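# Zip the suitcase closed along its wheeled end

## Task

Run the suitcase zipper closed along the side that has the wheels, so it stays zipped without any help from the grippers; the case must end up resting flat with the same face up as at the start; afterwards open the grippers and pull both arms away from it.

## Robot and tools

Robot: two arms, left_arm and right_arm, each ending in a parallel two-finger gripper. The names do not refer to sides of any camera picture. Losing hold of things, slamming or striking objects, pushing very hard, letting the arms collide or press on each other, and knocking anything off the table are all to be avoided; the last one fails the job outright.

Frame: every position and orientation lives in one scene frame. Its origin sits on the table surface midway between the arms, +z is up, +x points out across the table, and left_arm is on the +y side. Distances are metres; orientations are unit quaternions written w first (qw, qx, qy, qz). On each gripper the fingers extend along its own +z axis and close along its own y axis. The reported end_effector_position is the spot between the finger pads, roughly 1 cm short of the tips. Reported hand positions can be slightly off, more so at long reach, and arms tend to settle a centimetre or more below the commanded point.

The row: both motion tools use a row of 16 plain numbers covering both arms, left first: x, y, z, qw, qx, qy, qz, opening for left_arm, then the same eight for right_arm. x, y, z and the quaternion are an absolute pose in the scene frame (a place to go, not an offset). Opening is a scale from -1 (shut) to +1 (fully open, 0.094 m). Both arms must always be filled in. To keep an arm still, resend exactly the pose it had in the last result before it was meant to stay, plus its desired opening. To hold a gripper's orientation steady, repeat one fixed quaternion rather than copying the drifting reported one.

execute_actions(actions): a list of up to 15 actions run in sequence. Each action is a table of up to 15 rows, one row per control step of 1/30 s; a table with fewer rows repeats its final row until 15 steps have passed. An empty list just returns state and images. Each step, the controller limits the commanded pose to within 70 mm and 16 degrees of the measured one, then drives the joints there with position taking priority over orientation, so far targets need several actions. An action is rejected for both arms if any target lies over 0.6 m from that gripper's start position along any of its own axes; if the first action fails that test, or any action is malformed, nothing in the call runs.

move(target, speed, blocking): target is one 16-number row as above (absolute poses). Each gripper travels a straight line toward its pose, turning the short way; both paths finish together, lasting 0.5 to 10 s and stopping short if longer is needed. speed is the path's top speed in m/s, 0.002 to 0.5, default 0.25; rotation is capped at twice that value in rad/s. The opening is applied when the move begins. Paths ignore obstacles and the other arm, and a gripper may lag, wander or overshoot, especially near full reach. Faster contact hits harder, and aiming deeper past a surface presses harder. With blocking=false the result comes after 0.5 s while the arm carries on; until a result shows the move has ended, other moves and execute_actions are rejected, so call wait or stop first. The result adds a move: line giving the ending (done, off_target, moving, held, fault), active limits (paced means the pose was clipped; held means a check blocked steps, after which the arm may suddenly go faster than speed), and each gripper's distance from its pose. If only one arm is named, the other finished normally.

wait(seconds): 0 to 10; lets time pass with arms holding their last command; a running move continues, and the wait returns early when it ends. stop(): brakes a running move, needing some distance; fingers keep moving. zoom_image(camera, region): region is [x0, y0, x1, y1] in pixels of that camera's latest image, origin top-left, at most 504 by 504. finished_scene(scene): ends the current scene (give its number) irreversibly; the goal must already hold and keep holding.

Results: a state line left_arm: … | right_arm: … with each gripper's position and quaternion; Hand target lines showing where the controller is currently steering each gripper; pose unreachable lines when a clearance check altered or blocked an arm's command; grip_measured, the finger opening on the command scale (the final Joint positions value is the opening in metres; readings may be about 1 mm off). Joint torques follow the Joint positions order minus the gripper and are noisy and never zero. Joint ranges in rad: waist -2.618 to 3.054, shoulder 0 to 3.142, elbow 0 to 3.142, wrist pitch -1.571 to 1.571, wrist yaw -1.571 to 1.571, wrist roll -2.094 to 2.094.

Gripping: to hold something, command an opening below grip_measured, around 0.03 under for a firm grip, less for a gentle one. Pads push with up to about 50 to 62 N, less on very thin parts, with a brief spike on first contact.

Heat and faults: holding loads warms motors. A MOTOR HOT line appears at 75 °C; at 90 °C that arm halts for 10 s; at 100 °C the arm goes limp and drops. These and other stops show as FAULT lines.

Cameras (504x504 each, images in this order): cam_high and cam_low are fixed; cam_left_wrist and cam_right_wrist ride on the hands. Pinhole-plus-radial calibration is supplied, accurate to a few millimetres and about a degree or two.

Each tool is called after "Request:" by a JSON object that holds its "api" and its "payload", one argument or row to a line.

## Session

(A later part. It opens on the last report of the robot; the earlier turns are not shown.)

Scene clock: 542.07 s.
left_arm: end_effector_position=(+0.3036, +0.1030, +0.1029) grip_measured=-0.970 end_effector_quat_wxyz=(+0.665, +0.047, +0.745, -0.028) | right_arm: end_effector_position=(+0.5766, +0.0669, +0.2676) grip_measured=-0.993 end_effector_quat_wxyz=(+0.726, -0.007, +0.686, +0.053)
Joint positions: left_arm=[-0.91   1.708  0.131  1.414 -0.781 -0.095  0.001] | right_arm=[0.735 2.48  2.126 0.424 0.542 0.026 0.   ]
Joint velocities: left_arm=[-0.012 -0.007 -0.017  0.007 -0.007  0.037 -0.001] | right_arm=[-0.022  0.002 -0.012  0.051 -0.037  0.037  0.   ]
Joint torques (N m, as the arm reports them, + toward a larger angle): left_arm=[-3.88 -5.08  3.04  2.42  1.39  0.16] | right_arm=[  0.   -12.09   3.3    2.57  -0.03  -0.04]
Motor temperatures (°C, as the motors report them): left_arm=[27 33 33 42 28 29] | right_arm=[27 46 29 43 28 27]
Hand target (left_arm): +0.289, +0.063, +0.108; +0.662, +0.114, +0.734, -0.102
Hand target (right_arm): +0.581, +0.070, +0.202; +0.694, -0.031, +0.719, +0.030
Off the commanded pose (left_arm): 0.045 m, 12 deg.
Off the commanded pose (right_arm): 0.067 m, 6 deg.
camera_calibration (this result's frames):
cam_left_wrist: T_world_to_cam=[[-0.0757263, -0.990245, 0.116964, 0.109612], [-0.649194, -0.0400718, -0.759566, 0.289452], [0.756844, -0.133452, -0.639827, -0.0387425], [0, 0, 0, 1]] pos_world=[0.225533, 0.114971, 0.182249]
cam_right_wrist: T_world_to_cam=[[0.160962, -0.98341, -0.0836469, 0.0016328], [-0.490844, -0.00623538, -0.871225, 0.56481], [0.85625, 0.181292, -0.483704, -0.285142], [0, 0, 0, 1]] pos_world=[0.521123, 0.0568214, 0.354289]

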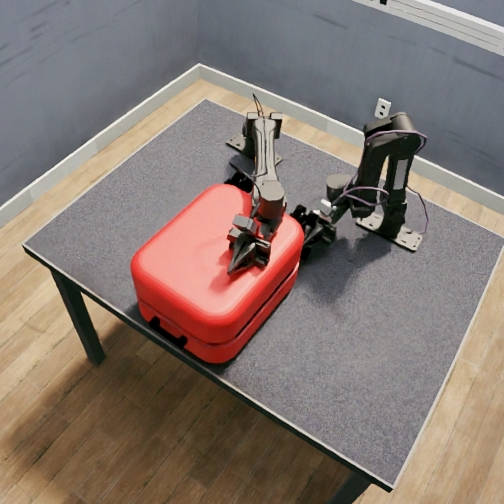

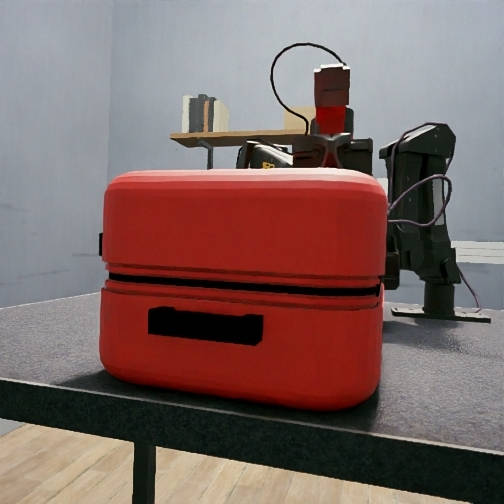

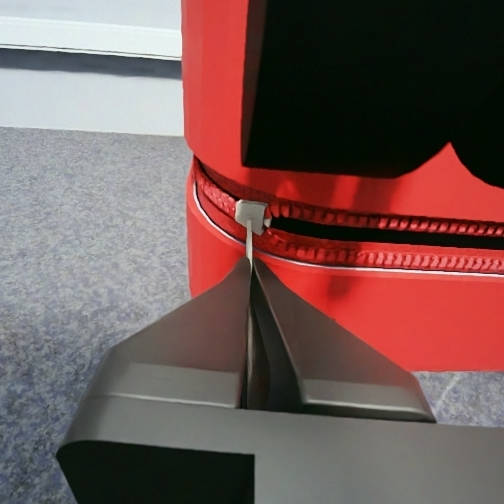

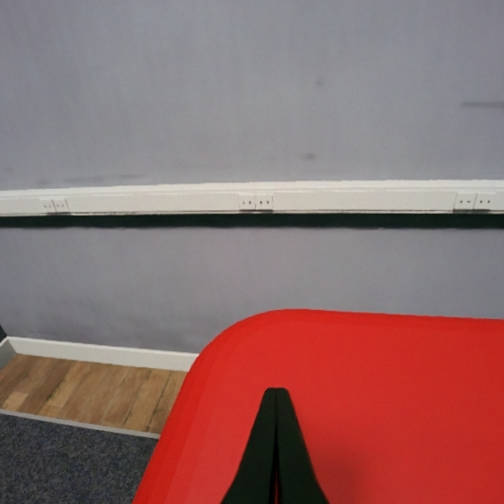

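Request:
{"api": "execute_actions", "payload": {
  "actions": [
    [[0.301,0.104,0.106,0.6682,0.0389,0.7421,-0.0350,-1,0.583,0.072,0.201,0.6941,-0.0314,0.7186,0.0303,-1]],
    [[0.301,0.104,0.106,0.6579,-0.0583,0.7408,-0.1219,-1,0.583,0.072,0.201,0.6941,-0.0314,0.7186,0.0303,-1]],
    [[0.301,0.104,0.106,0.6364,-0.1545,0.7269,-0.2068,-1,0.583,0.072,0.201,0.6941,-0.0314,0.7186,0.0303,-1]]
  ]
}}

Scene clock: 606.87 s.
left_arm: end_effector_position=(+0.3037, +0.1021, +0.1039) grip_measured=-0.970 end_effector_quat_wxyz=(+0.636, -0.145, +0.731, -0.201) | right_arm: end_effector_position=(+0.5766, +0.0669, +0.2676) grip_measured=-0.993 end_effector_quat_wxyz=(+0.726, -0.007, +0.686, +0.053)
Joint positions: left_arm=[-0.909  1.708  0.131  1.42  -0.776 -0.611  0.001] | right_arm=[0.735 2.48  2.126 0.424 0.542 0.026 0.   ]
Joint velocities: left_arm=[ 0.002  0.012 -0.012 -0.007 -0.007 -0.051  0.   ] | right_arm=[ 0.012  0.002 -0.012  0.051  0.007  0.051 -0.001]
Joint torques (N m, as the arm reports them, + toward a larger angle): left_arm=[-0.78 -4.79  2.48  2.27 -0.2  -0.03] | right_arm=[ -0.01 -12.1    3.3    2.58  -0.03  -0.04]
Motor temperatures (°C, as the motors report them): left_arm=[27 33 32 42 30 29] | right_arm=[27 47 29 44 28 27]
Hand target (left_arm): +0.301, +0.104, +0.106; +0.636, -0.154, +0.727, -0.207
Hand target (right_arm): +0.581, +0.070, +0.202; +0.694, -0.031, +0.719, +0.030
Off the commanded pose (left_arm): 0.004 m, 1 deg.
Off the commanded pose (right_arm): 0.067 m, 6 deg.
camera_calibration (this result's frames):
cam_left_wrist: T_world_to_cam=[[-0.00729178, -0.805513, 0.592534, 0.019561], [-0.672568, -0.434548, -0.599017, 0.320932], [0.74, -0.402887, -0.538593, -0.0162138], [0, 0, 0, 1]] pos_world=[0.22799, 0.148685, 0.171921]
cam_right_wrist: T_world_to_cam=[[0.160962, -0.98341, -0.0836469, 0.0016328], [-0.490844, -0.00623538, -0.871225, 0.56481], [0.85625, 0.181292, -0.483704, -0.285142], [0, 0, 0, 1]] pos_world=[0.521123, 0.0568214, 0.354289]

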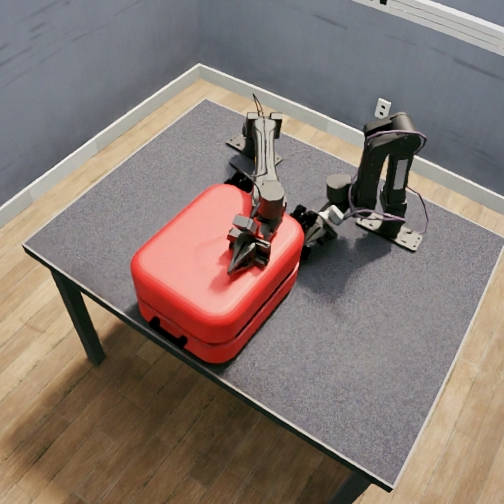

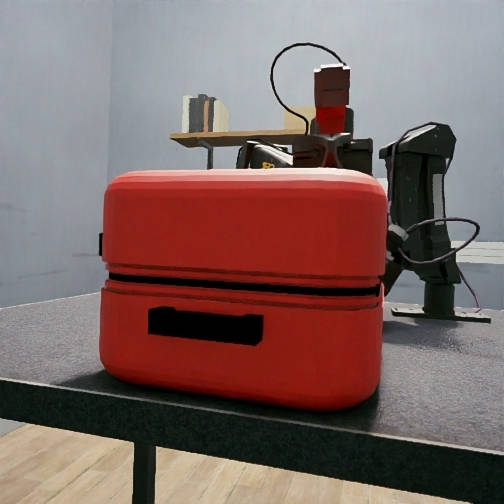

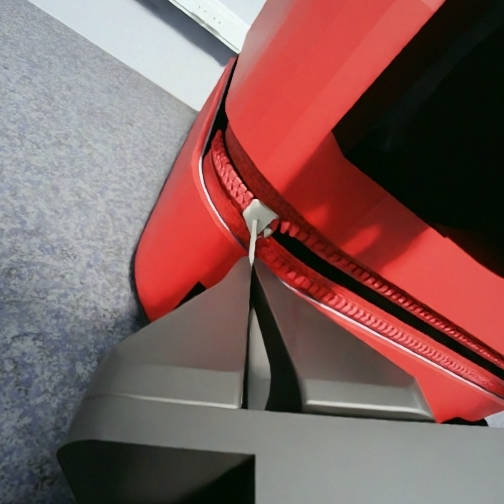

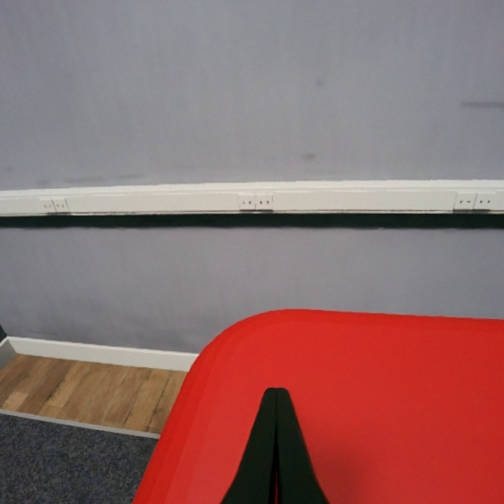

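Request:
{"api": "execute_actions", "payload": {
  "actions": [
    [[0.301,0.103,0.106,0.6039,-0.2481,0.7005,-0.2880,-1,0.583,0.072,0.201,0.6941,-0.0314,0.7186,0.0303,-1]],
    [[0.301,0.103,0.106,0.5612,-0.3374,0.6621,-0.3644,-1,0.583,0.072,0.201,0.6941,-0.0314,0.7186,0.0303,-1]],
    [[0.301,0.103,0.106,0.5088,-0.4209,0.6124,-0.4345,-1,0.583,0.072,0.201,0.6941,-0.0314,0.7186,0.0303,-1]]
  ]
}}

Scene clock: 627.97 s.
left_arm: end_effector_position=(+0.3027, +0.0961, +0.1117) grip_measured=-0.970 end_effector_quat_wxyz=(+0.506, -0.410, +0.612, -0.450) | right_arm: end_effector_position=(+0.5766, +0.0669, +0.2676) grip_measured=-0.993 end_effector_quat_wxyz=(+0.726, -0.007, +0.686, +0.053)
Joint positions: left_arm=[-0.917  1.708  0.131  1.461 -0.76  -1.397  0.001] | right_arm=[0.735 2.48  2.126 0.424 0.542 0.026 0.   ]
Joint velocities: left_arm=[-0.007  0.002  0.007  0.037  0.095 -0.081 -0.   ] | right_arm=[-0.007 -0.022 -0.007  0.007  0.051 -0.066  0.001]
Joint torques (N m, as the arm reports them, + toward a larger angle): left_arm=[-0.41 -4.49  2.63  1.9  -0.35 -0.04] | right_arm=[  0.   -12.09   3.31   2.57  -0.03  -0.04]
Motor temperatures (°C, as the motors report them): left_arm=[27 33 32 42 28 29] | right_arm=[27 47 29 44 28 27]
Hand target (left_arm): +0.301, +0.103, +0.106; +0.509, -0.420, +0.612, -0.435
Hand target (right_arm): +0.581, +0.070, +0.202; +0.694, -0.031, +0.719, +0.030
Off the commanded pose (left_arm): 0.009 m, 2 deg.
Off the commanded pose (right_arm): 0.067 m, 6 deg.
camera_calibration (this result's frames):
cam_left_wrist: T_world_to_cam=[[0.0817067, -0.125602, 0.98871, -0.126422], [-0.663353, -0.747231, -0.0401061, 0.287198], [0.743832, -0.652588, -0.144372, -0.034858], [0, 0, 0, 1]] pos_world=[0.226772, 0.175976, 0.131481]
cam_right_wrist: T_world_to_cam=[[0.160962, -0.98341, -0.0836469, 0.0016328], [-0.490844, -0.00623538, -0.871225, 0.56481], [0.85625, 0.181292, -0.483704, -0.285142], [0, 0, 0, 1]] pos_world=[0.521123, 0.0568214, 0.354289]

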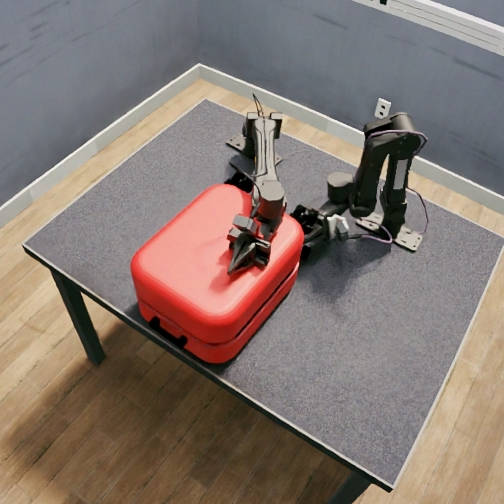

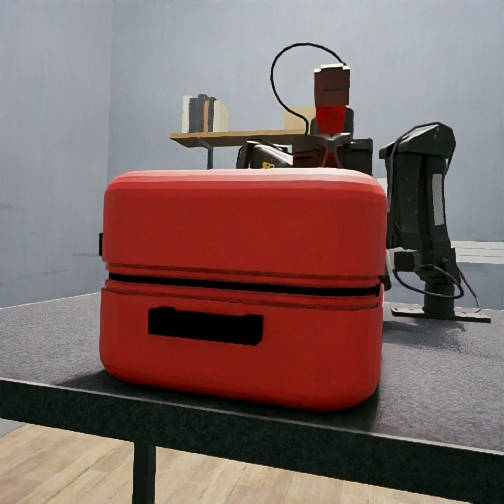

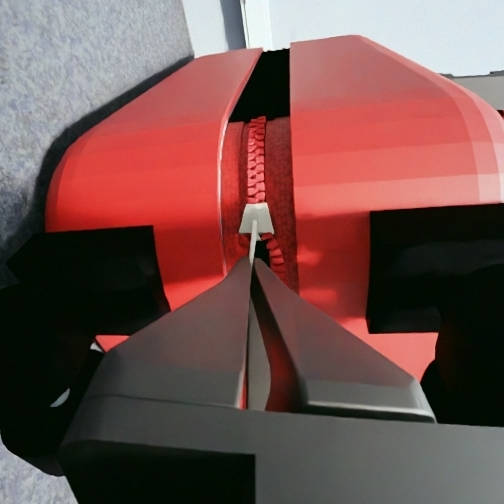

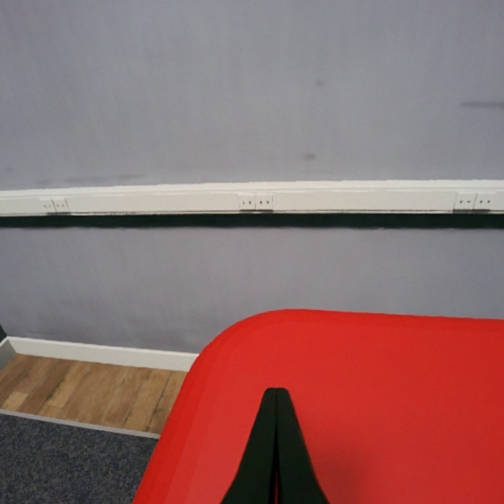

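Request:
{"api": "zoom_image", "payload": {
  "camera": "cam_high",
  "region": [280, 185, 360, 265]
}}

Request:
{"api": "zoom_image", "payload": {
  "camera": "cam_left_wrist",
  "region": [304, 300, 504, 500]
}}

Region (280, 185, 360, 265) of cam_high's 504x504 image, scaled by 6.300, with more detail than that image has.

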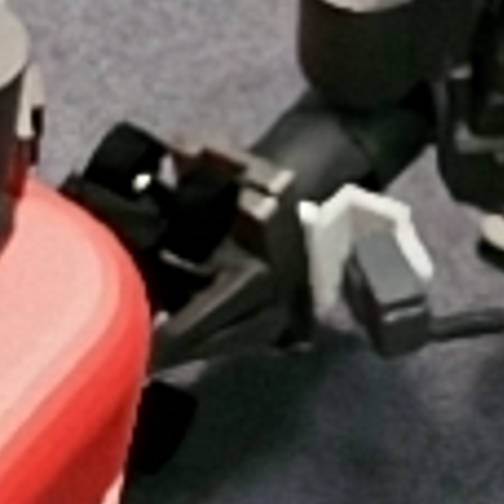

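Region (304, 300, 504, 500) of cam_left_wrist's 504x504 image, scaled by 2.520, with more detail than that image has.

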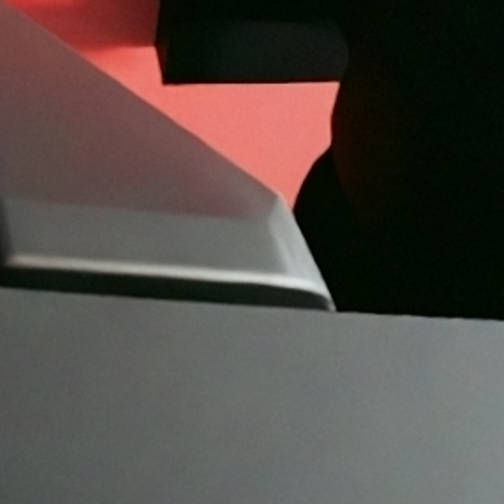

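Request:
{"api": "execute_actions", "payload": {
  "actions": [
    [[0.299,0.084,0.114,0.4895,-0.3850,0.6288,-0.4657,-1,0.583,0.072,0.201,0.6941,-0.0314,0.7186,0.0303,-1]],
    [[0.296,0.072,0.115,0.4777,-0.3686,0.6385,-0.4777,-1,0.583,0.072,0.201,0.6941,-0.0314,0.7186,0.0303,-1]],
    [[0.296,0.072,0.115,0.4777,-0.3686,0.6385,-0.4777,-1,0.583,0.072,0.201,0.6941,-0.0314,0.7186,0.0303,-1]]
  ]
}}

Scene clock: 664.87 s.
left_arm: end_effector_position=(+0.3023, +0.0932, +0.1127) grip_measured=-0.970 end_effector_quat_wxyz=(+0.503, -0.404, +0.615, -0.454) | right_arm: end_effector_position=(+0.5766, +0.0669, +0.2676) grip_measured=-0.993 end_effector_quat_wxyz=(+0.726, -0.007, +0.686, +0.053)
Joint positions: left_arm=[-0.917  1.704  0.131  1.461 -0.744 -1.392  0.001] | right_arm=[0.735 2.48  2.126 0.424 0.542 0.026 0.   ]
Joint velocities: left_arm=[-0.012 -0.002  0.002 -0.037  0.037  0.037 -0.001] | right_arm=[ 0.002 -0.007 -0.017 -0.037 -0.022 -0.081  0.   ]
Joint torques (N m, as the arm reports them, + toward a larger angle): left_arm=[-1.68 -6.    3.23  1.99  0.78  0.15] | right_arm=[  0.01 -12.09   3.29   2.58  -0.03  -0.04]
Motor temperatures (°C, as the motors report them): left_arm=[27 32 32 40 28 29] | right_arm=[27 47 29 44 28 27]
Hand target (left_arm): +0.295, +0.073, +0.115; +0.479, -0.369, +0.637, -0.478
Hand target (right_arm): +0.581, +0.070, +0.202; +0.694, -0.031, +0.719, +0.030
Off the commanded pose (left_arm): 0.022 m, 6 deg.
Off the commanded pose (right_arm): 0.067 m, 6 deg.
camera_calibration (this result's frames):
cam_left_wrist: T_world_to_cam=[[0.0776881, -0.127749, 0.988759, -0.126373], [-0.67569, -0.735989, -0.0420007, 0.287686], [0.733081, -0.664831, -0.143496, -0.0319885], [0, 0, 0, 1]] pos_world=[0.227654, 0.174323, 0.132445]
cam_right_wrist: T_world_to_cam=[[0.160962, -0.98341, -0.0836469, 0.0016328], [-0.490844, -0.00623538, -0.871225, 0.56481], [0.85625, 0.181292, -0.483704, -0.285142], [0, 0, 0, 1]] pos_world=[0.521123, 0.0568214, 0.354289]

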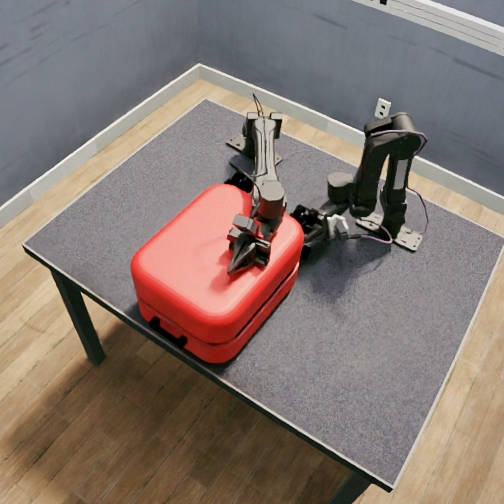

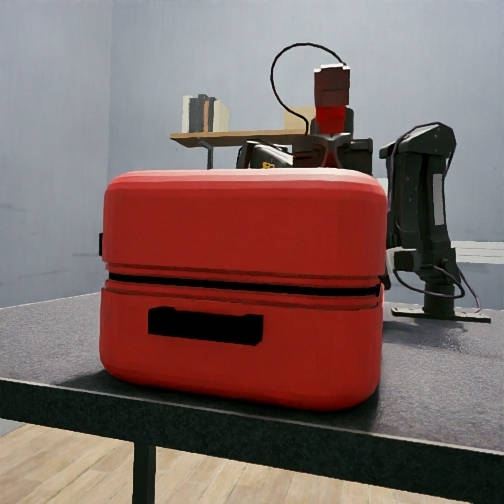

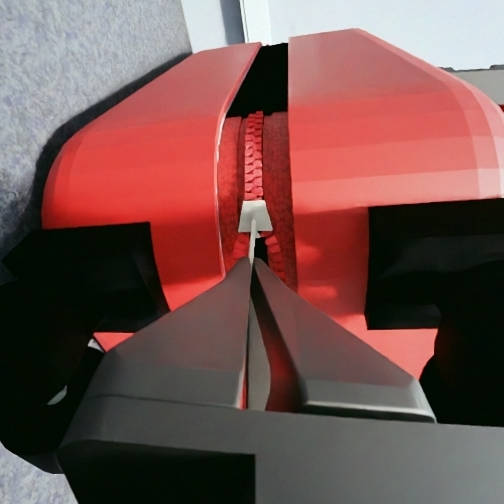

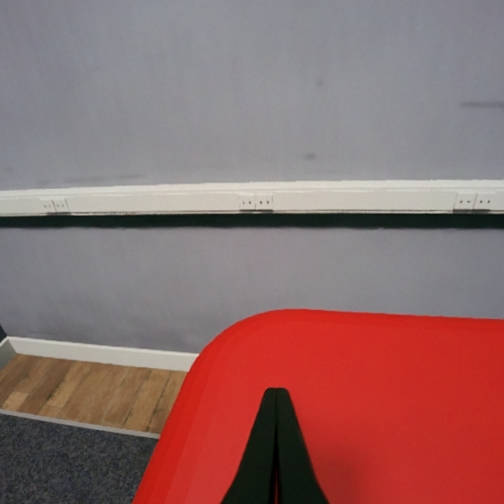

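Request:
{"api": "execute_actions", "payload": {
  "actions": [
    [[0.294,0.064,0.115,0.4692,-0.3574,0.6449,-0.4860,-1,0.583,0.072,0.201,0.6941,-0.0314,0.7186,0.0303,-1]],
    [[0.293,0.058,0.115,0.4607,-0.3461,0.6510,-0.4941,-1,0.583,0.072,0.201,0.6941,-0.0314,0.7186,0.0303,-1]]
  ]
}}

Scene clock: 679.07 s.
left_arm: end_effector_position=(+0.3017, +0.0894, +0.1125) grip_measured=-0.970 end_effector_quat_wxyz=(+0.499, -0.395, +0.621, -0.458) | right_arm: end_effector_position=(+0.5766, +0.0669, +0.2676) grip_measured=-0.993 end_effector_quat_wxyz=(+0.726, -0.007, +0.686, +0.053)
Joint positions: left_arm=[-0.917  1.704  0.131  1.461 -0.722 -1.383  0.001] | right_arm=[0.735 2.48  2.126 0.424 0.542 0.026 0.   ]
Joint velocities: left_arm=[ 0.002 -0.012  0.017  0.022 -0.081 -0.051 -0.   ] | right_arm=[ 0.002  0.002  0.002  0.007 -0.037 -0.081 -0.   ]
Joint torques (N m, as the arm reports them, + toward a larger angle): left_arm=[-2.31 -5.66  3.52  2.06  1.12  0.19] | right_arm=[  0.   -12.08   3.3    2.57  -0.03  -0.04]
Motor temperatures (°C, as the motors report them): left_arm=[27 33 32 40 28 29] | right_arm=[27 47 29 44 28 27]
Hand target (left_arm): +0.291, +0.060, +0.116; +0.463, -0.347, +0.649, -0.494
Hand target (right_arm): +0.581, +0.070, +0.202; +0.694, -0.031, +0.719, +0.030
Off the commanded pose (left_arm): 0.033 m, 9 deg.
Off the commanded pose (right_arm): 0.067 m, 6 deg.
camera_calibration (this result's frames):
cam_left_wrist: T_world_to_cam=[[0.0752859, -0.136119, 0.987828, -0.124942], [-0.691681, -0.720699, -0.0465944, 0.288457], [0.718269, -0.679754, -0.14841, -0.0276889], [0, 0, 0, 1]] pos_world=[0.228815, 0.172062, 0.132753]
cam_right_wrist: T_world_to_cam=[[0.160962, -0.98341, -0.0836469, 0.0016328], [-0.490844, -0.00623538, -0.871225, 0.56481], [0.85625, 0.181292, -0.483704, -0.285142], [0, 0, 0, 1]] pos_world=[0.521123, 0.0568214, 0.354289]

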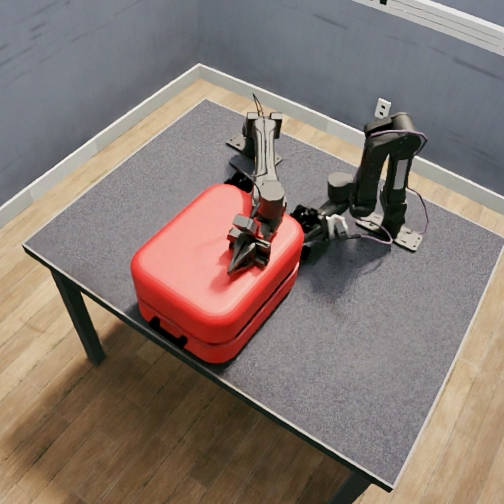

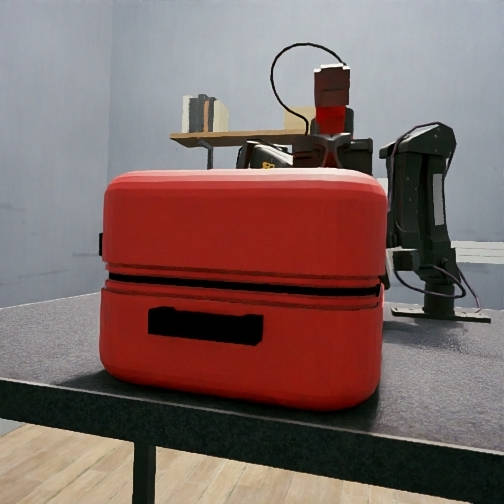

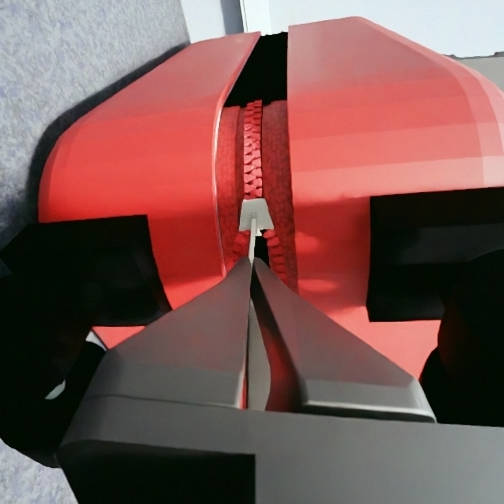

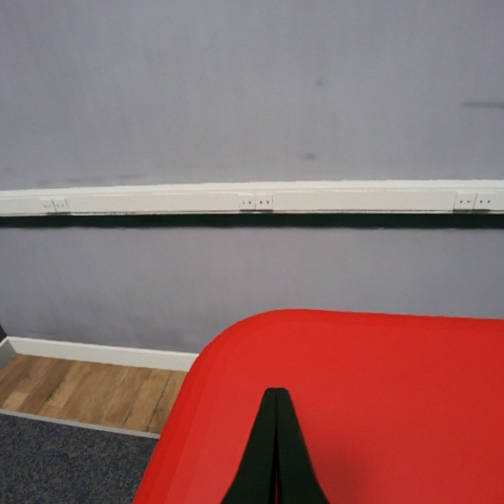

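Request:
{"api": "execute_actions", "payload": {
  "actions": [
    [[0.293,0.052,0.115,0.4607,-0.3461,0.6510,-0.4941,-1,0.583,0.072,0.201,0.6941,-0.0314,0.7186,0.0303,-1]],
    [[0.293,0.046,0.115,0.4607,-0.3461,0.6510,-0.4941,-1,0.583,0.072,0.201,0.6941,-0.0314,0.7186,0.0303,-1]],
    [[0.293,0.040,0.115,0.4607,-0.3461,0.6510,-0.4941,-1,0.583,0.072,0.201,0.6941,-0.0314,0.7186,0.0303,-1]]
  ]
}}

Scene clock: 687.47 s.
left_arm: end_effector_position=(+0.2992, +0.0823, +0.1125) grip_measured=-0.970 end_effector_quat_wxyz=(+0.502, -0.395, +0.622, -0.452) | right_arm: end_effector_position=(+0.5766, +0.0669, +0.2676) grip_measured=-0.993 end_effector_quat_wxyz=(+0.726, -0.007, +0.686, +0.053)
Joint positions: left_arm=[-0.956  1.704  0.153  1.429 -0.769 -1.383  0.001] | right_arm=[0.735 2.48  2.126 0.424 0.542 0.026 0.   ]
Joint velocities: left_arm=[-0.002  0.007 -0.007  0.051 -0.022  0.007 -0.001] | right_arm=[ 0.007  0.012  0.012 -0.007 -0.051  0.037 -0.001]
Joint torques (N m, as the arm reports them, + toward a larger angle): left_arm=[-3.62 -4.35  6.42  1.98  1.08  0.07] | right_arm=[ -0.01 -12.1    3.3    2.57  -0.03  -0.03]
Motor temperatures (°C, as the motors report them): left_arm=[27 33 32 40 29 29] | right_arm=[27 47 29 44 28 27]
Hand target (left_arm): +0.290, +0.043, +0.116; +0.462, -0.347, +0.650, -0.494
Hand target (right_arm): +0.581, +0.070, +0.202; +0.694, -0.031, +0.719, +0.030
Off the commanded pose (left_arm): 0.043 m, 9 deg.
Off the commanded pose (right_arm): 0.067 m, 6 deg.
camera_calibration (this result's frames):
cam_left_wrist: T_world_to_cam=[[0.077896, -0.146981, 0.986067, -0.125458], [-0.686499, -0.725134, -0.0538555, 0.2812], [0.722946, -0.672739, -0.157387, -0.0317748], [0, 0, 0, 1]] pos_world=[0.225788, 0.164091, 0.133853]
cam_right_wrist: T_world_to_cam=[[0.160962, -0.98341, -0.0836469, 0.0016328], [-0.490844, -0.00623538, -0.871225, 0.56481], [0.85625, 0.181292, -0.483704, -0.285142], [0, 0, 0, 1]] pos_world=[0.521123, 0.0568214, 0.354289]

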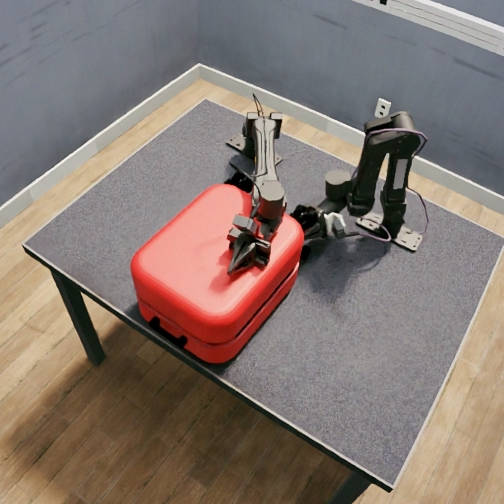

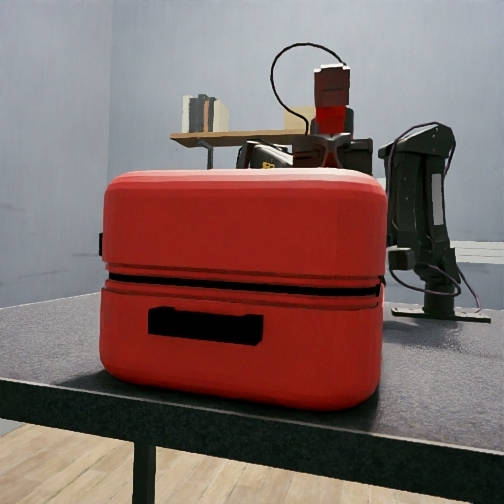

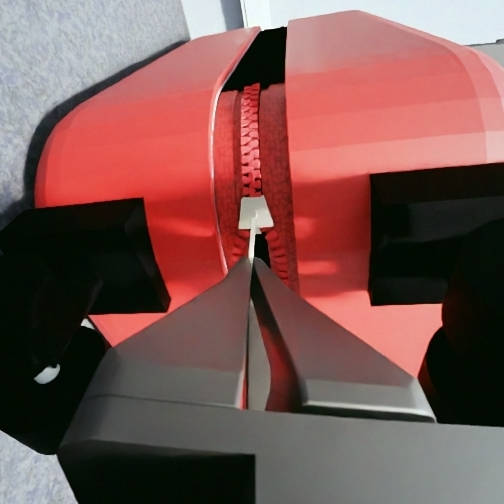

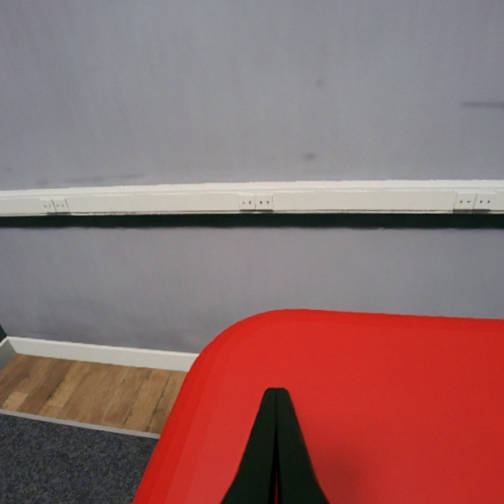

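Request:
{"api": "execute_actions", "payload": {
  "actions": [
    [[0.292,0.033,0.115,0.4607,-0.3461,0.6510,-0.4941,-1,0.583,0.072,0.201,0.6941,-0.0314,0.7186,0.0303,-1]],
    [[0.292,0.026,0.115,0.4607,-0.3461,0.6510,-0.4941,-1,0.583,0.072,0.201,0.6941,-0.0314,0.7186,0.0303,-1]],
    [[0.291,0.019,0.115,0.4607,-0.3461,0.6510,-0.4941,-1,0.583,0.072,0.201,0.6941,-0.0314,0.7186,0.0303,-1]],
    [[0.291,0.012,0.115,0.4607,-0.3461,0.6510,-0.4941,-1,0.583,0.072,0.201,0.6941,-0.0314,0.7186,0.0303,-1]]
  ]
}}

Scene clock: 694.63 s.
left_arm: end_effector_position=(+0.2967, +0.0572, +0.1111) grip_measured=-0.970 end_effector_quat_wxyz=(+0.504, -0.392, +0.628, -0.444) | right_arm: end_effector_position=(+0.5766, +0.0669, +0.2676) grip_measured=-0.993 end_effector_quat_wxyz=(+0.726, -0.007, +0.686, +0.053)
Joint positions: left_arm=[-1.037  1.736  0.233  1.356 -0.85  -1.39   0.001] | right_arm=[0.735 2.48  2.126 0.424 0.542 0.026 0.   ]
Joint velocities: left_arm=[-0.012 -0.007 -0.007 -0.051 -0.037 -0.022  0.001] | right_arm=[ 0.012  0.017  0.007 -0.051 -0.11   0.007  0.001]
Joint torques (N m, as the arm reports them, + toward a larger angle): left_arm=[-3.46 -4.11  7.23  2.16  1.11  0.07] | right_arm=[ -0.01 -12.08   3.28   2.58  -0.03  -0.04]
Motor temperatures (°C, as the motors report them): left_arm=[27 32 32 40 29 29] | right_arm=[27 47 29 44 28 27]
Hand target (left_arm): +0.287, +0.015, +0.117; +0.462, -0.347, +0.650, -0.493
Hand target (right_arm): +0.581, +0.070, +0.202; +0.694, -0.031, +0.719, +0.030
Off the commanded pose (left_arm): 0.046 m, 10 deg.
Off the commanded pose (right_arm): 0.067 m, 6 deg.
camera_calibration (this result's frames):
cam_left_wrist: T_world_to_cam=[[0.0839626, -0.16684, 0.982403, -0.12787], [-0.686651, -0.724139, -0.0642937, 0.262402], [0.722122, -0.669169, -0.175361, -0.0450579], [0, 0, 0, 1]] pos_world=[0.223452, 0.13853, 0.13459]
cam_right_wrist: T_world_to_cam=[[0.160962, -0.98341, -0.0836469, 0.0016328], [-0.490844, -0.00623538, -0.871225, 0.56481], [0.85625, 0.181292, -0.483704, -0.285142], [0, 0, 0, 1]] pos_world=[0.521123, 0.0568214, 0.354289]

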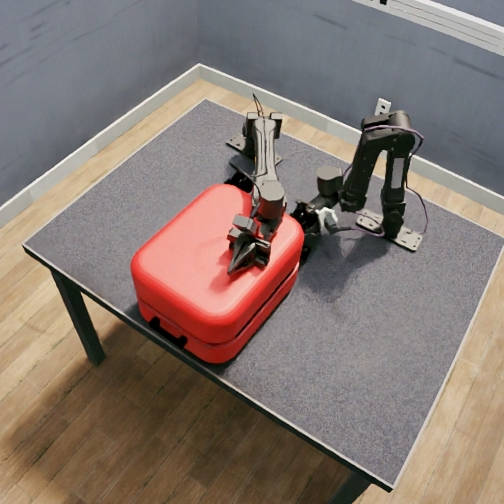

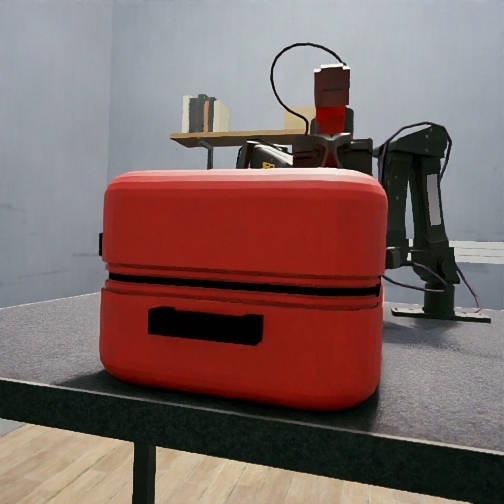

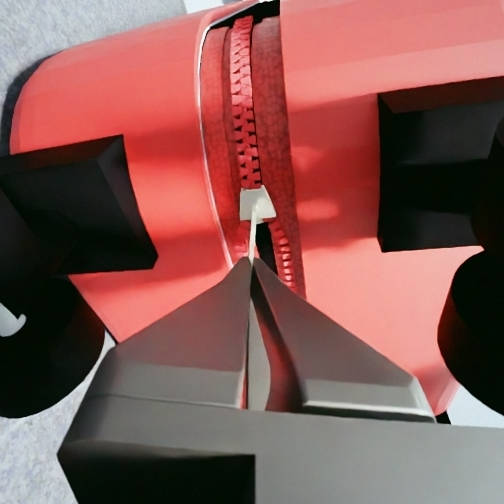

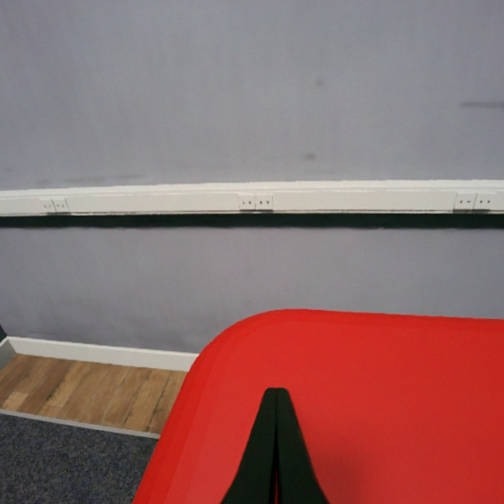

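Request:
{"api": "zoom_image", "payload": {
  "camera": "cam_high",
  "region": [210, 150, 330, 240]
}}

Region (210, 150, 330, 240) of cam_high's 504x504 image, scaled by 4.200, with more detail than that image has; it fills the top 378 rows of this view, and the rest is white.

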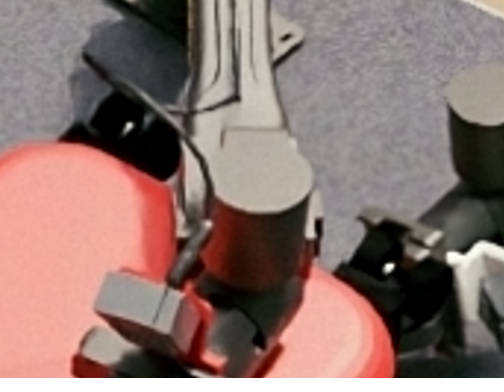

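Request:
{"api": "execute_actions", "payload": {
  "actions": [
    [[0.291,0.005,0.116,0.4388,-0.3742,0.6353,-0.5137,-1,0.583,0.072,0.201,0.6941,-0.0314,0.7186,0.0303,-1]],
    [[0.291,-0.002,0.117,0.4159,-0.4016,0.6183,-0.5324,-1,0.583,0.072,0.201,0.6941,-0.0314,0.7186,0.0303,-1]],
    [[0.290,-0.009,0.118,0.4159,-0.4016,0.6183,-0.5324,-1,0.583,0.072,0.201,0.6941,-0.0314,0.7186,0.0303,-1]],
    [[0.290,-0.016,0.118,0.4159,-0.4016,0.6183,-0.5324,-1,0.583,0.072,0.201,0.6941,-0.0314,0.7186,0.0303,-1]],
    [[0.290,-0.023,0.118,0.4159,-0.4016,0.6183,-0.5324,-1,0.583,0.072,0.201,0.6941,-0.0314,0.7186,0.0303,-1]]
  ]
}}

Scene clock: 784.33 s.
left_arm: end_effector_position=(+0.2973, +0.0234, +0.1141) grip_measured=-0.971 end_effector_quat_wxyz=(+0.466, -0.443, +0.592, -0.486) | right_arm: end_effector_position=(+0.5766, +0.0669, +0.2676) grip_measured=-0.993 end_effector_quat_wxyz=(+0.726, -0.007, +0.686, +0.053)
Joint positions: left_arm=[-1.11   1.789  0.354  1.279 -0.924 -1.574  0.001] | right_arm=[0.735 2.48  2.126 0.424 0.542 0.026 0.   ]
Joint velocities: left_arm=[ 0.012 -0.007 -0.012  0.037  0.037  0.022 -0.001] | right_arm=[-0.002  0.007 -0.002 -0.007 -0.051 -0.066 -0.   ]
Joint torques (N m, as the arm reports them, + toward a larger angle): left_arm=[-3.31 -4.84  7.96  2.09  1.09  0.02] | right_arm=[  0.   -12.11   3.3    2.58  -0.03  -0.04]
Motor temperatures (°C, as the motors report them): left_arm=[27 32 34 40 29 29] | right_arm=[27 48 29 45 28 27]
Hand target (left_arm): +0.286, -0.019, +0.120; +0.417, -0.402, +0.618, -0.532
Hand target (right_arm): +0.581, +0.070, +0.202; +0.694, -0.031, +0.719, +0.030
Off the commanded pose (left_arm): 0.047 m, 10 deg.
Off the commanded pose (right_arm): 0.067 m, 6 deg.
camera_calibration (this result's frames):
cam_left_wrist: T_world_to_cam=[[0.109929, 0.00042864, 0.993939, -0.149388], [-0.673803, -0.735112, 0.0748392, 0.219033], [0.730688, -0.677946, -0.0805213, -0.0806854], [0, 0, 0, 1]] pos_world=[0.222963, 0.106377, 0.125593]
cam_right_wrist: T_world_to_cam=[[0.160962, -0.98341, -0.0836469, 0.0016328], [-0.490844, -0.00623538, -0.871225, 0.56481], [0.85625, 0.181292, -0.483704, -0.285142], [0, 0, 0, 1]] pos_world=[0.521123, 0.0568214, 0.354289]

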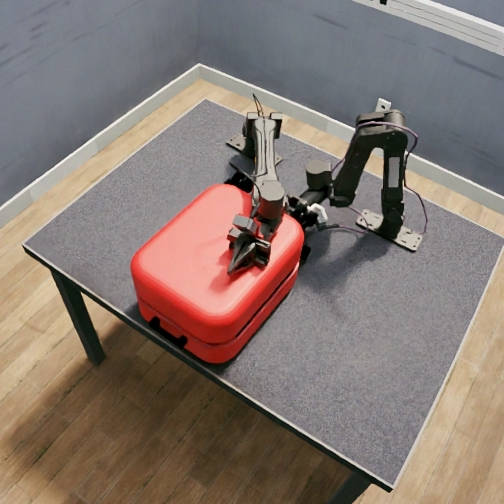

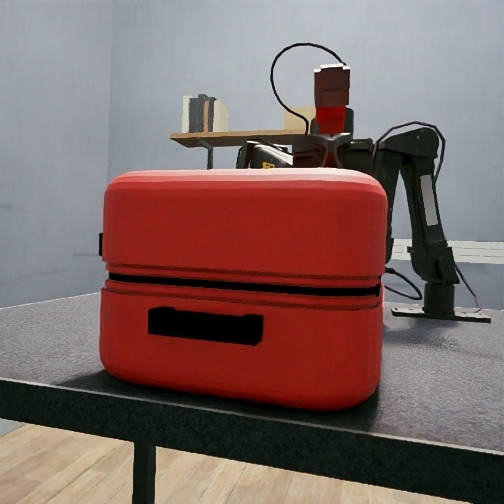

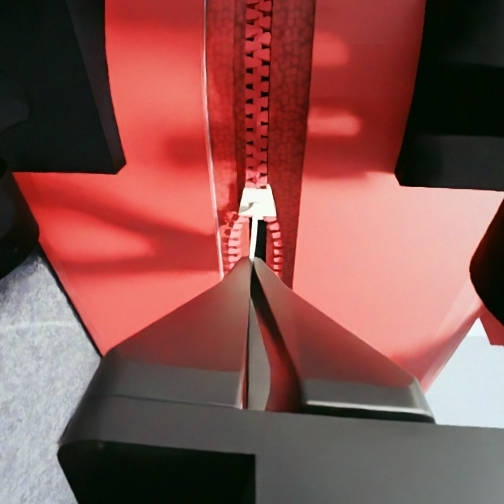

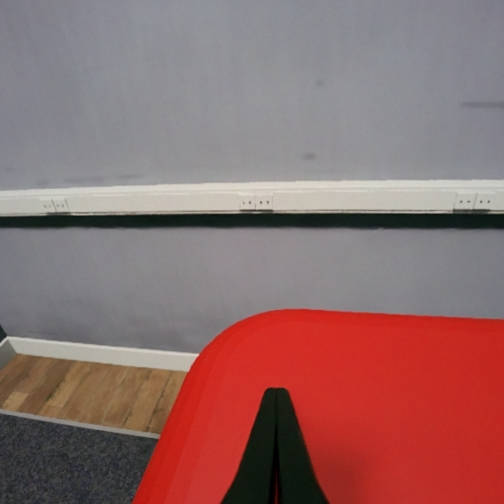

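Request:
{"api": "execute_actions", "payload": {
  "actions": [
    [[0.290,-0.031,0.118,0.4159,-0.4016,0.6183,-0.5324,-1,0.583,0.072,0.201,0.6941,-0.0314,0.7186,0.0303,-1]],
    [[0.290,-0.039,0.118,0.4159,-0.4016,0.6183,-0.5324,-1,0.583,0.072,0.201,0.6941,-0.0314,0.7186,0.0303,-1]],
    [[0.289,-0.047,0.118,0.4159,-0.4016,0.6183,-0.5324,-1,0.583,0.072,0.201,0.6941,-0.0314,0.7186,0.0303,-1]],
    [[0.289,-0.055,0.118,0.4159,-0.4016,0.6183,-0.5324,-1,0.583,0.072,0.201,0.6941,-0.0314,0.7186,0.0303,-1]],
    [[0.288,-0.063,0.118,0.4159,-0.4016,0.6183,-0.5324,-1,0.583,0.072,0.201,0.6941,-0.0314,0.7186,0.0303,-1]],
    [[0.288,-0.071,0.118,0.4159,-0.4016,0.6183,-0.5324,-1,0.583,0.072,0.201,0.6941,-0.0314,0.7186,0.0303,-1]]
  ]
}}

Scene clock: 793.40 s.
left_arm: end_effector_position=(+0.2977, -0.0238, +0.1142) grip_measured=-0.971 end_effector_quat_wxyz=(+0.468, -0.442, +0.591, -0.486) | right_arm: end_effector_position=(+0.5766, +0.0669, +0.2676) grip_measured=-0.993 end_effector_quat_wxyz=(+0.726, -0.007, +0.686, +0.053)
Joint positions: left_arm=[-1.186  1.892  0.53   1.195 -1.001 -1.588  0.001] | right_arm=[0.735 2.48  2.126 0.424 0.542 0.026 0.   ]
Joint velocities: left_arm=[-0.002 -0.007 -0.002  0.095 -0.11  -0.022 -0.001] | right_arm=[ 0.002 -0.012 -0.007  0.022  0.022  0.095  0.001]
Joint torques (N m, as the arm reports them, + toward a larger angle): left_arm=[-3.35 -6.15  8.5   2.02  1.1   0.04] | right_arm=[  0.01 -12.09   3.3    2.57  -0.03  -0.03]
Motor temperatures (°C, as the motors report them): left_arm=[27 32 34 39 29 29] | right_arm=[27 48 29 45 28 27]
Hand target (left_arm): +0.284, -0.067, +0.120; +0.417, -0.402, +0.618, -0.532
Hand target (right_arm): +0.581, +0.070, +0.202; +0.694, -0.031, +0.719, +0.030
Off the commanded pose (left_arm): 0.048 m, 10 deg.
Off the commanded pose (right_arm): 0.067 m, 6 deg.
camera_calibration (this result's frames):
cam_left_wrist: T_world_to_cam=[[0.105584, -0.000109772, 0.99441, -0.148337], [-0.673042, -0.736152, 0.0713806, 0.184786], [0.732029, -0.676817, -0.0777997, -0.113619], [0, 0, 0, 1]] pos_world=[0.223203, 0.0591153, 0.125478]
cam_right_wrist: T_world_to_cam=[[0.160962, -0.98341, -0.0836469, 0.0016328], [-0.490844, -0.00623538, -0.871225, 0.56481], [0.85625, 0.181292, -0.483704, -0.285142], [0, 0, 0, 1]] pos_world=[0.521123, 0.0568214, 0.354289]

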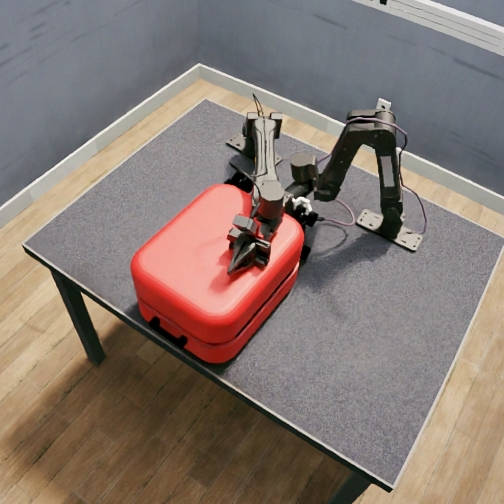

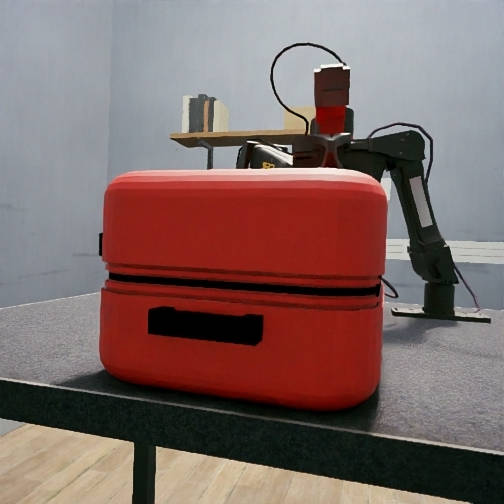

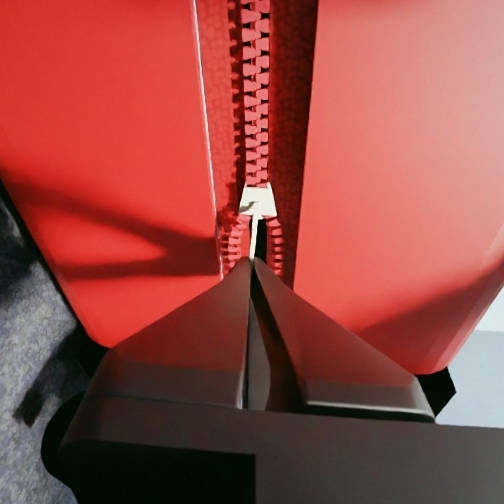

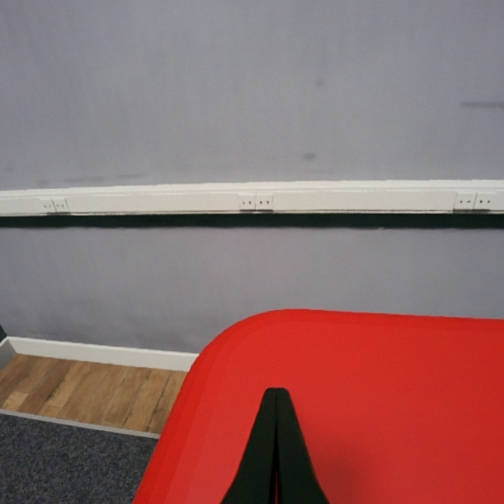

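Request:
{"api": "execute_actions", "payload": {
  "actions": [
    [[0.288,-0.079,0.118,0.4159,-0.4016,0.6183,-0.5324,-1,0.583,0.072,0.201,0.6941,-0.0314,0.7186,0.0303,-1]],
    [[0.288,-0.087,0.118,0.4159,-0.4016,0.6183,-0.5324,-1,0.583,0.072,0.201,0.6941,-0.0314,0.7186,0.0303,-1]],
    [[0.288,-0.095,0.118,0.4159,-0.4016,0.6183,-0.5324,-1,0.583,0.072,0.201,0.6941,-0.0314,0.7186,0.0303,-1]],
    [[0.288,-0.103,0.118,0.4159,-0.4016,0.6183,-0.5324,-1,0.583,0.072,0.201,0.6941,-0.0314,0.7186,0.0303,-1]],
    [[0.288,-0.111,0.118,0.4159,-0.4016,0.6183,-0.5324,-1,0.583,0.072,0.201,0.6941,-0.0314,0.7186,0.0303,-1]]
  ]
}}

Scene clock: 808.13 s.
left_arm: end_effector_position=(+0.2990, -0.0637, +0.1143) grip_measured=-0.971 end_effector_quat_wxyz=(+0.469, -0.442, +0.590, -0.487) | right_arm: end_effector_position=(+0.5766, +0.0669, +0.2676) grip_measured=-0.993 end_effector_quat_wxyz=(+0.726, -0.007, +0.686, +0.053)
Joint positions: left_arm=[-1.231  1.981  0.69   1.119 -1.046 -1.597  0.001] | right_arm=[0.735 2.48  2.126 0.424 0.542 0.026 0.   ]
Joint velocities: left_arm=[ 0.022 -0.012  0.002 -0.037 -0.051  0.139 -0.001] | right_arm=[ 0.022 -0.012 -0.002  0.037  0.007 -0.037 -0.   ]
Joint torques (N m, as the arm reports them, + toward a larger angle): left_arm=[-3.23 -7.35  8.79  2.    1.14 -0.02] | right_arm=[  0.   -12.08   3.3    2.57  -0.02  -0.04]
Motor temperatures (°C, as the motors report them): left_arm=[27 32 35 39 30 29] | right_arm=[27 48 29 45 28 27]
Hand target (left_arm): +0.283, -0.107, +0.120; +0.417, -0.402, +0.618, -0.532
Hand target (right_arm): +0.581, +0.070, +0.202; +0.694, -0.031, +0.719, +0.030
Off the commanded pose (left_arm): 0.049 m, 10 deg.
Off the commanded pose (right_arm): 0.067 m, 6 deg.
camera_calibration (this result's frames):
cam_left_wrist: T_world_to_cam=[[0.102268, 0.000034221, 0.994757, -0.147614], [-0.673462, -0.73597, 0.0692617, 0.156662], [0.732114, -0.677014, -0.0752429, -0.141931], [0, 0, 0, 1]] pos_world=[0.224511, 0.0192139, 0.12531]
cam_right_wrist: T_world_to_cam=[[0.160962, -0.98341, -0.0836469, 0.0016328], [-0.490844, -0.00623538, -0.871225, 0.56481], [0.85625, 0.181292, -0.483704, -0.285142], [0, 0, 0, 1]] pos_world=[0.521123, 0.0568214, 0.354289]

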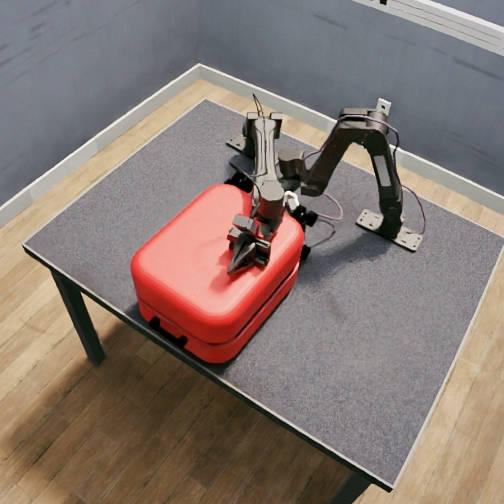

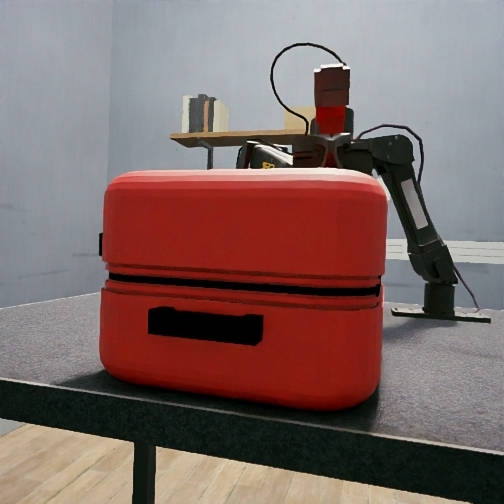

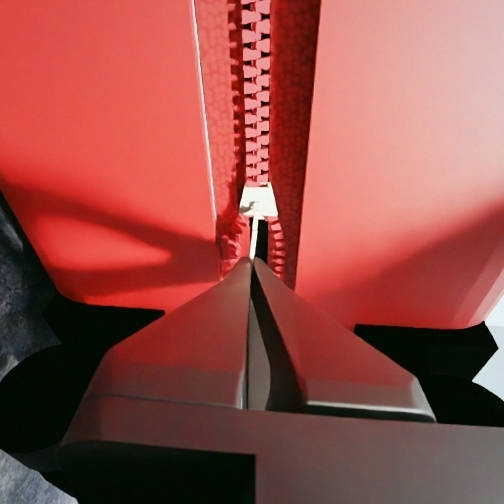

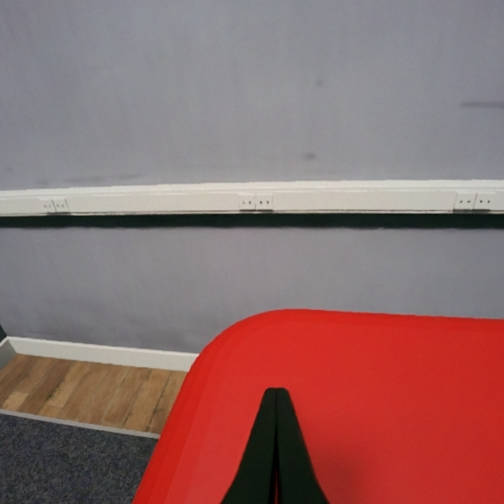

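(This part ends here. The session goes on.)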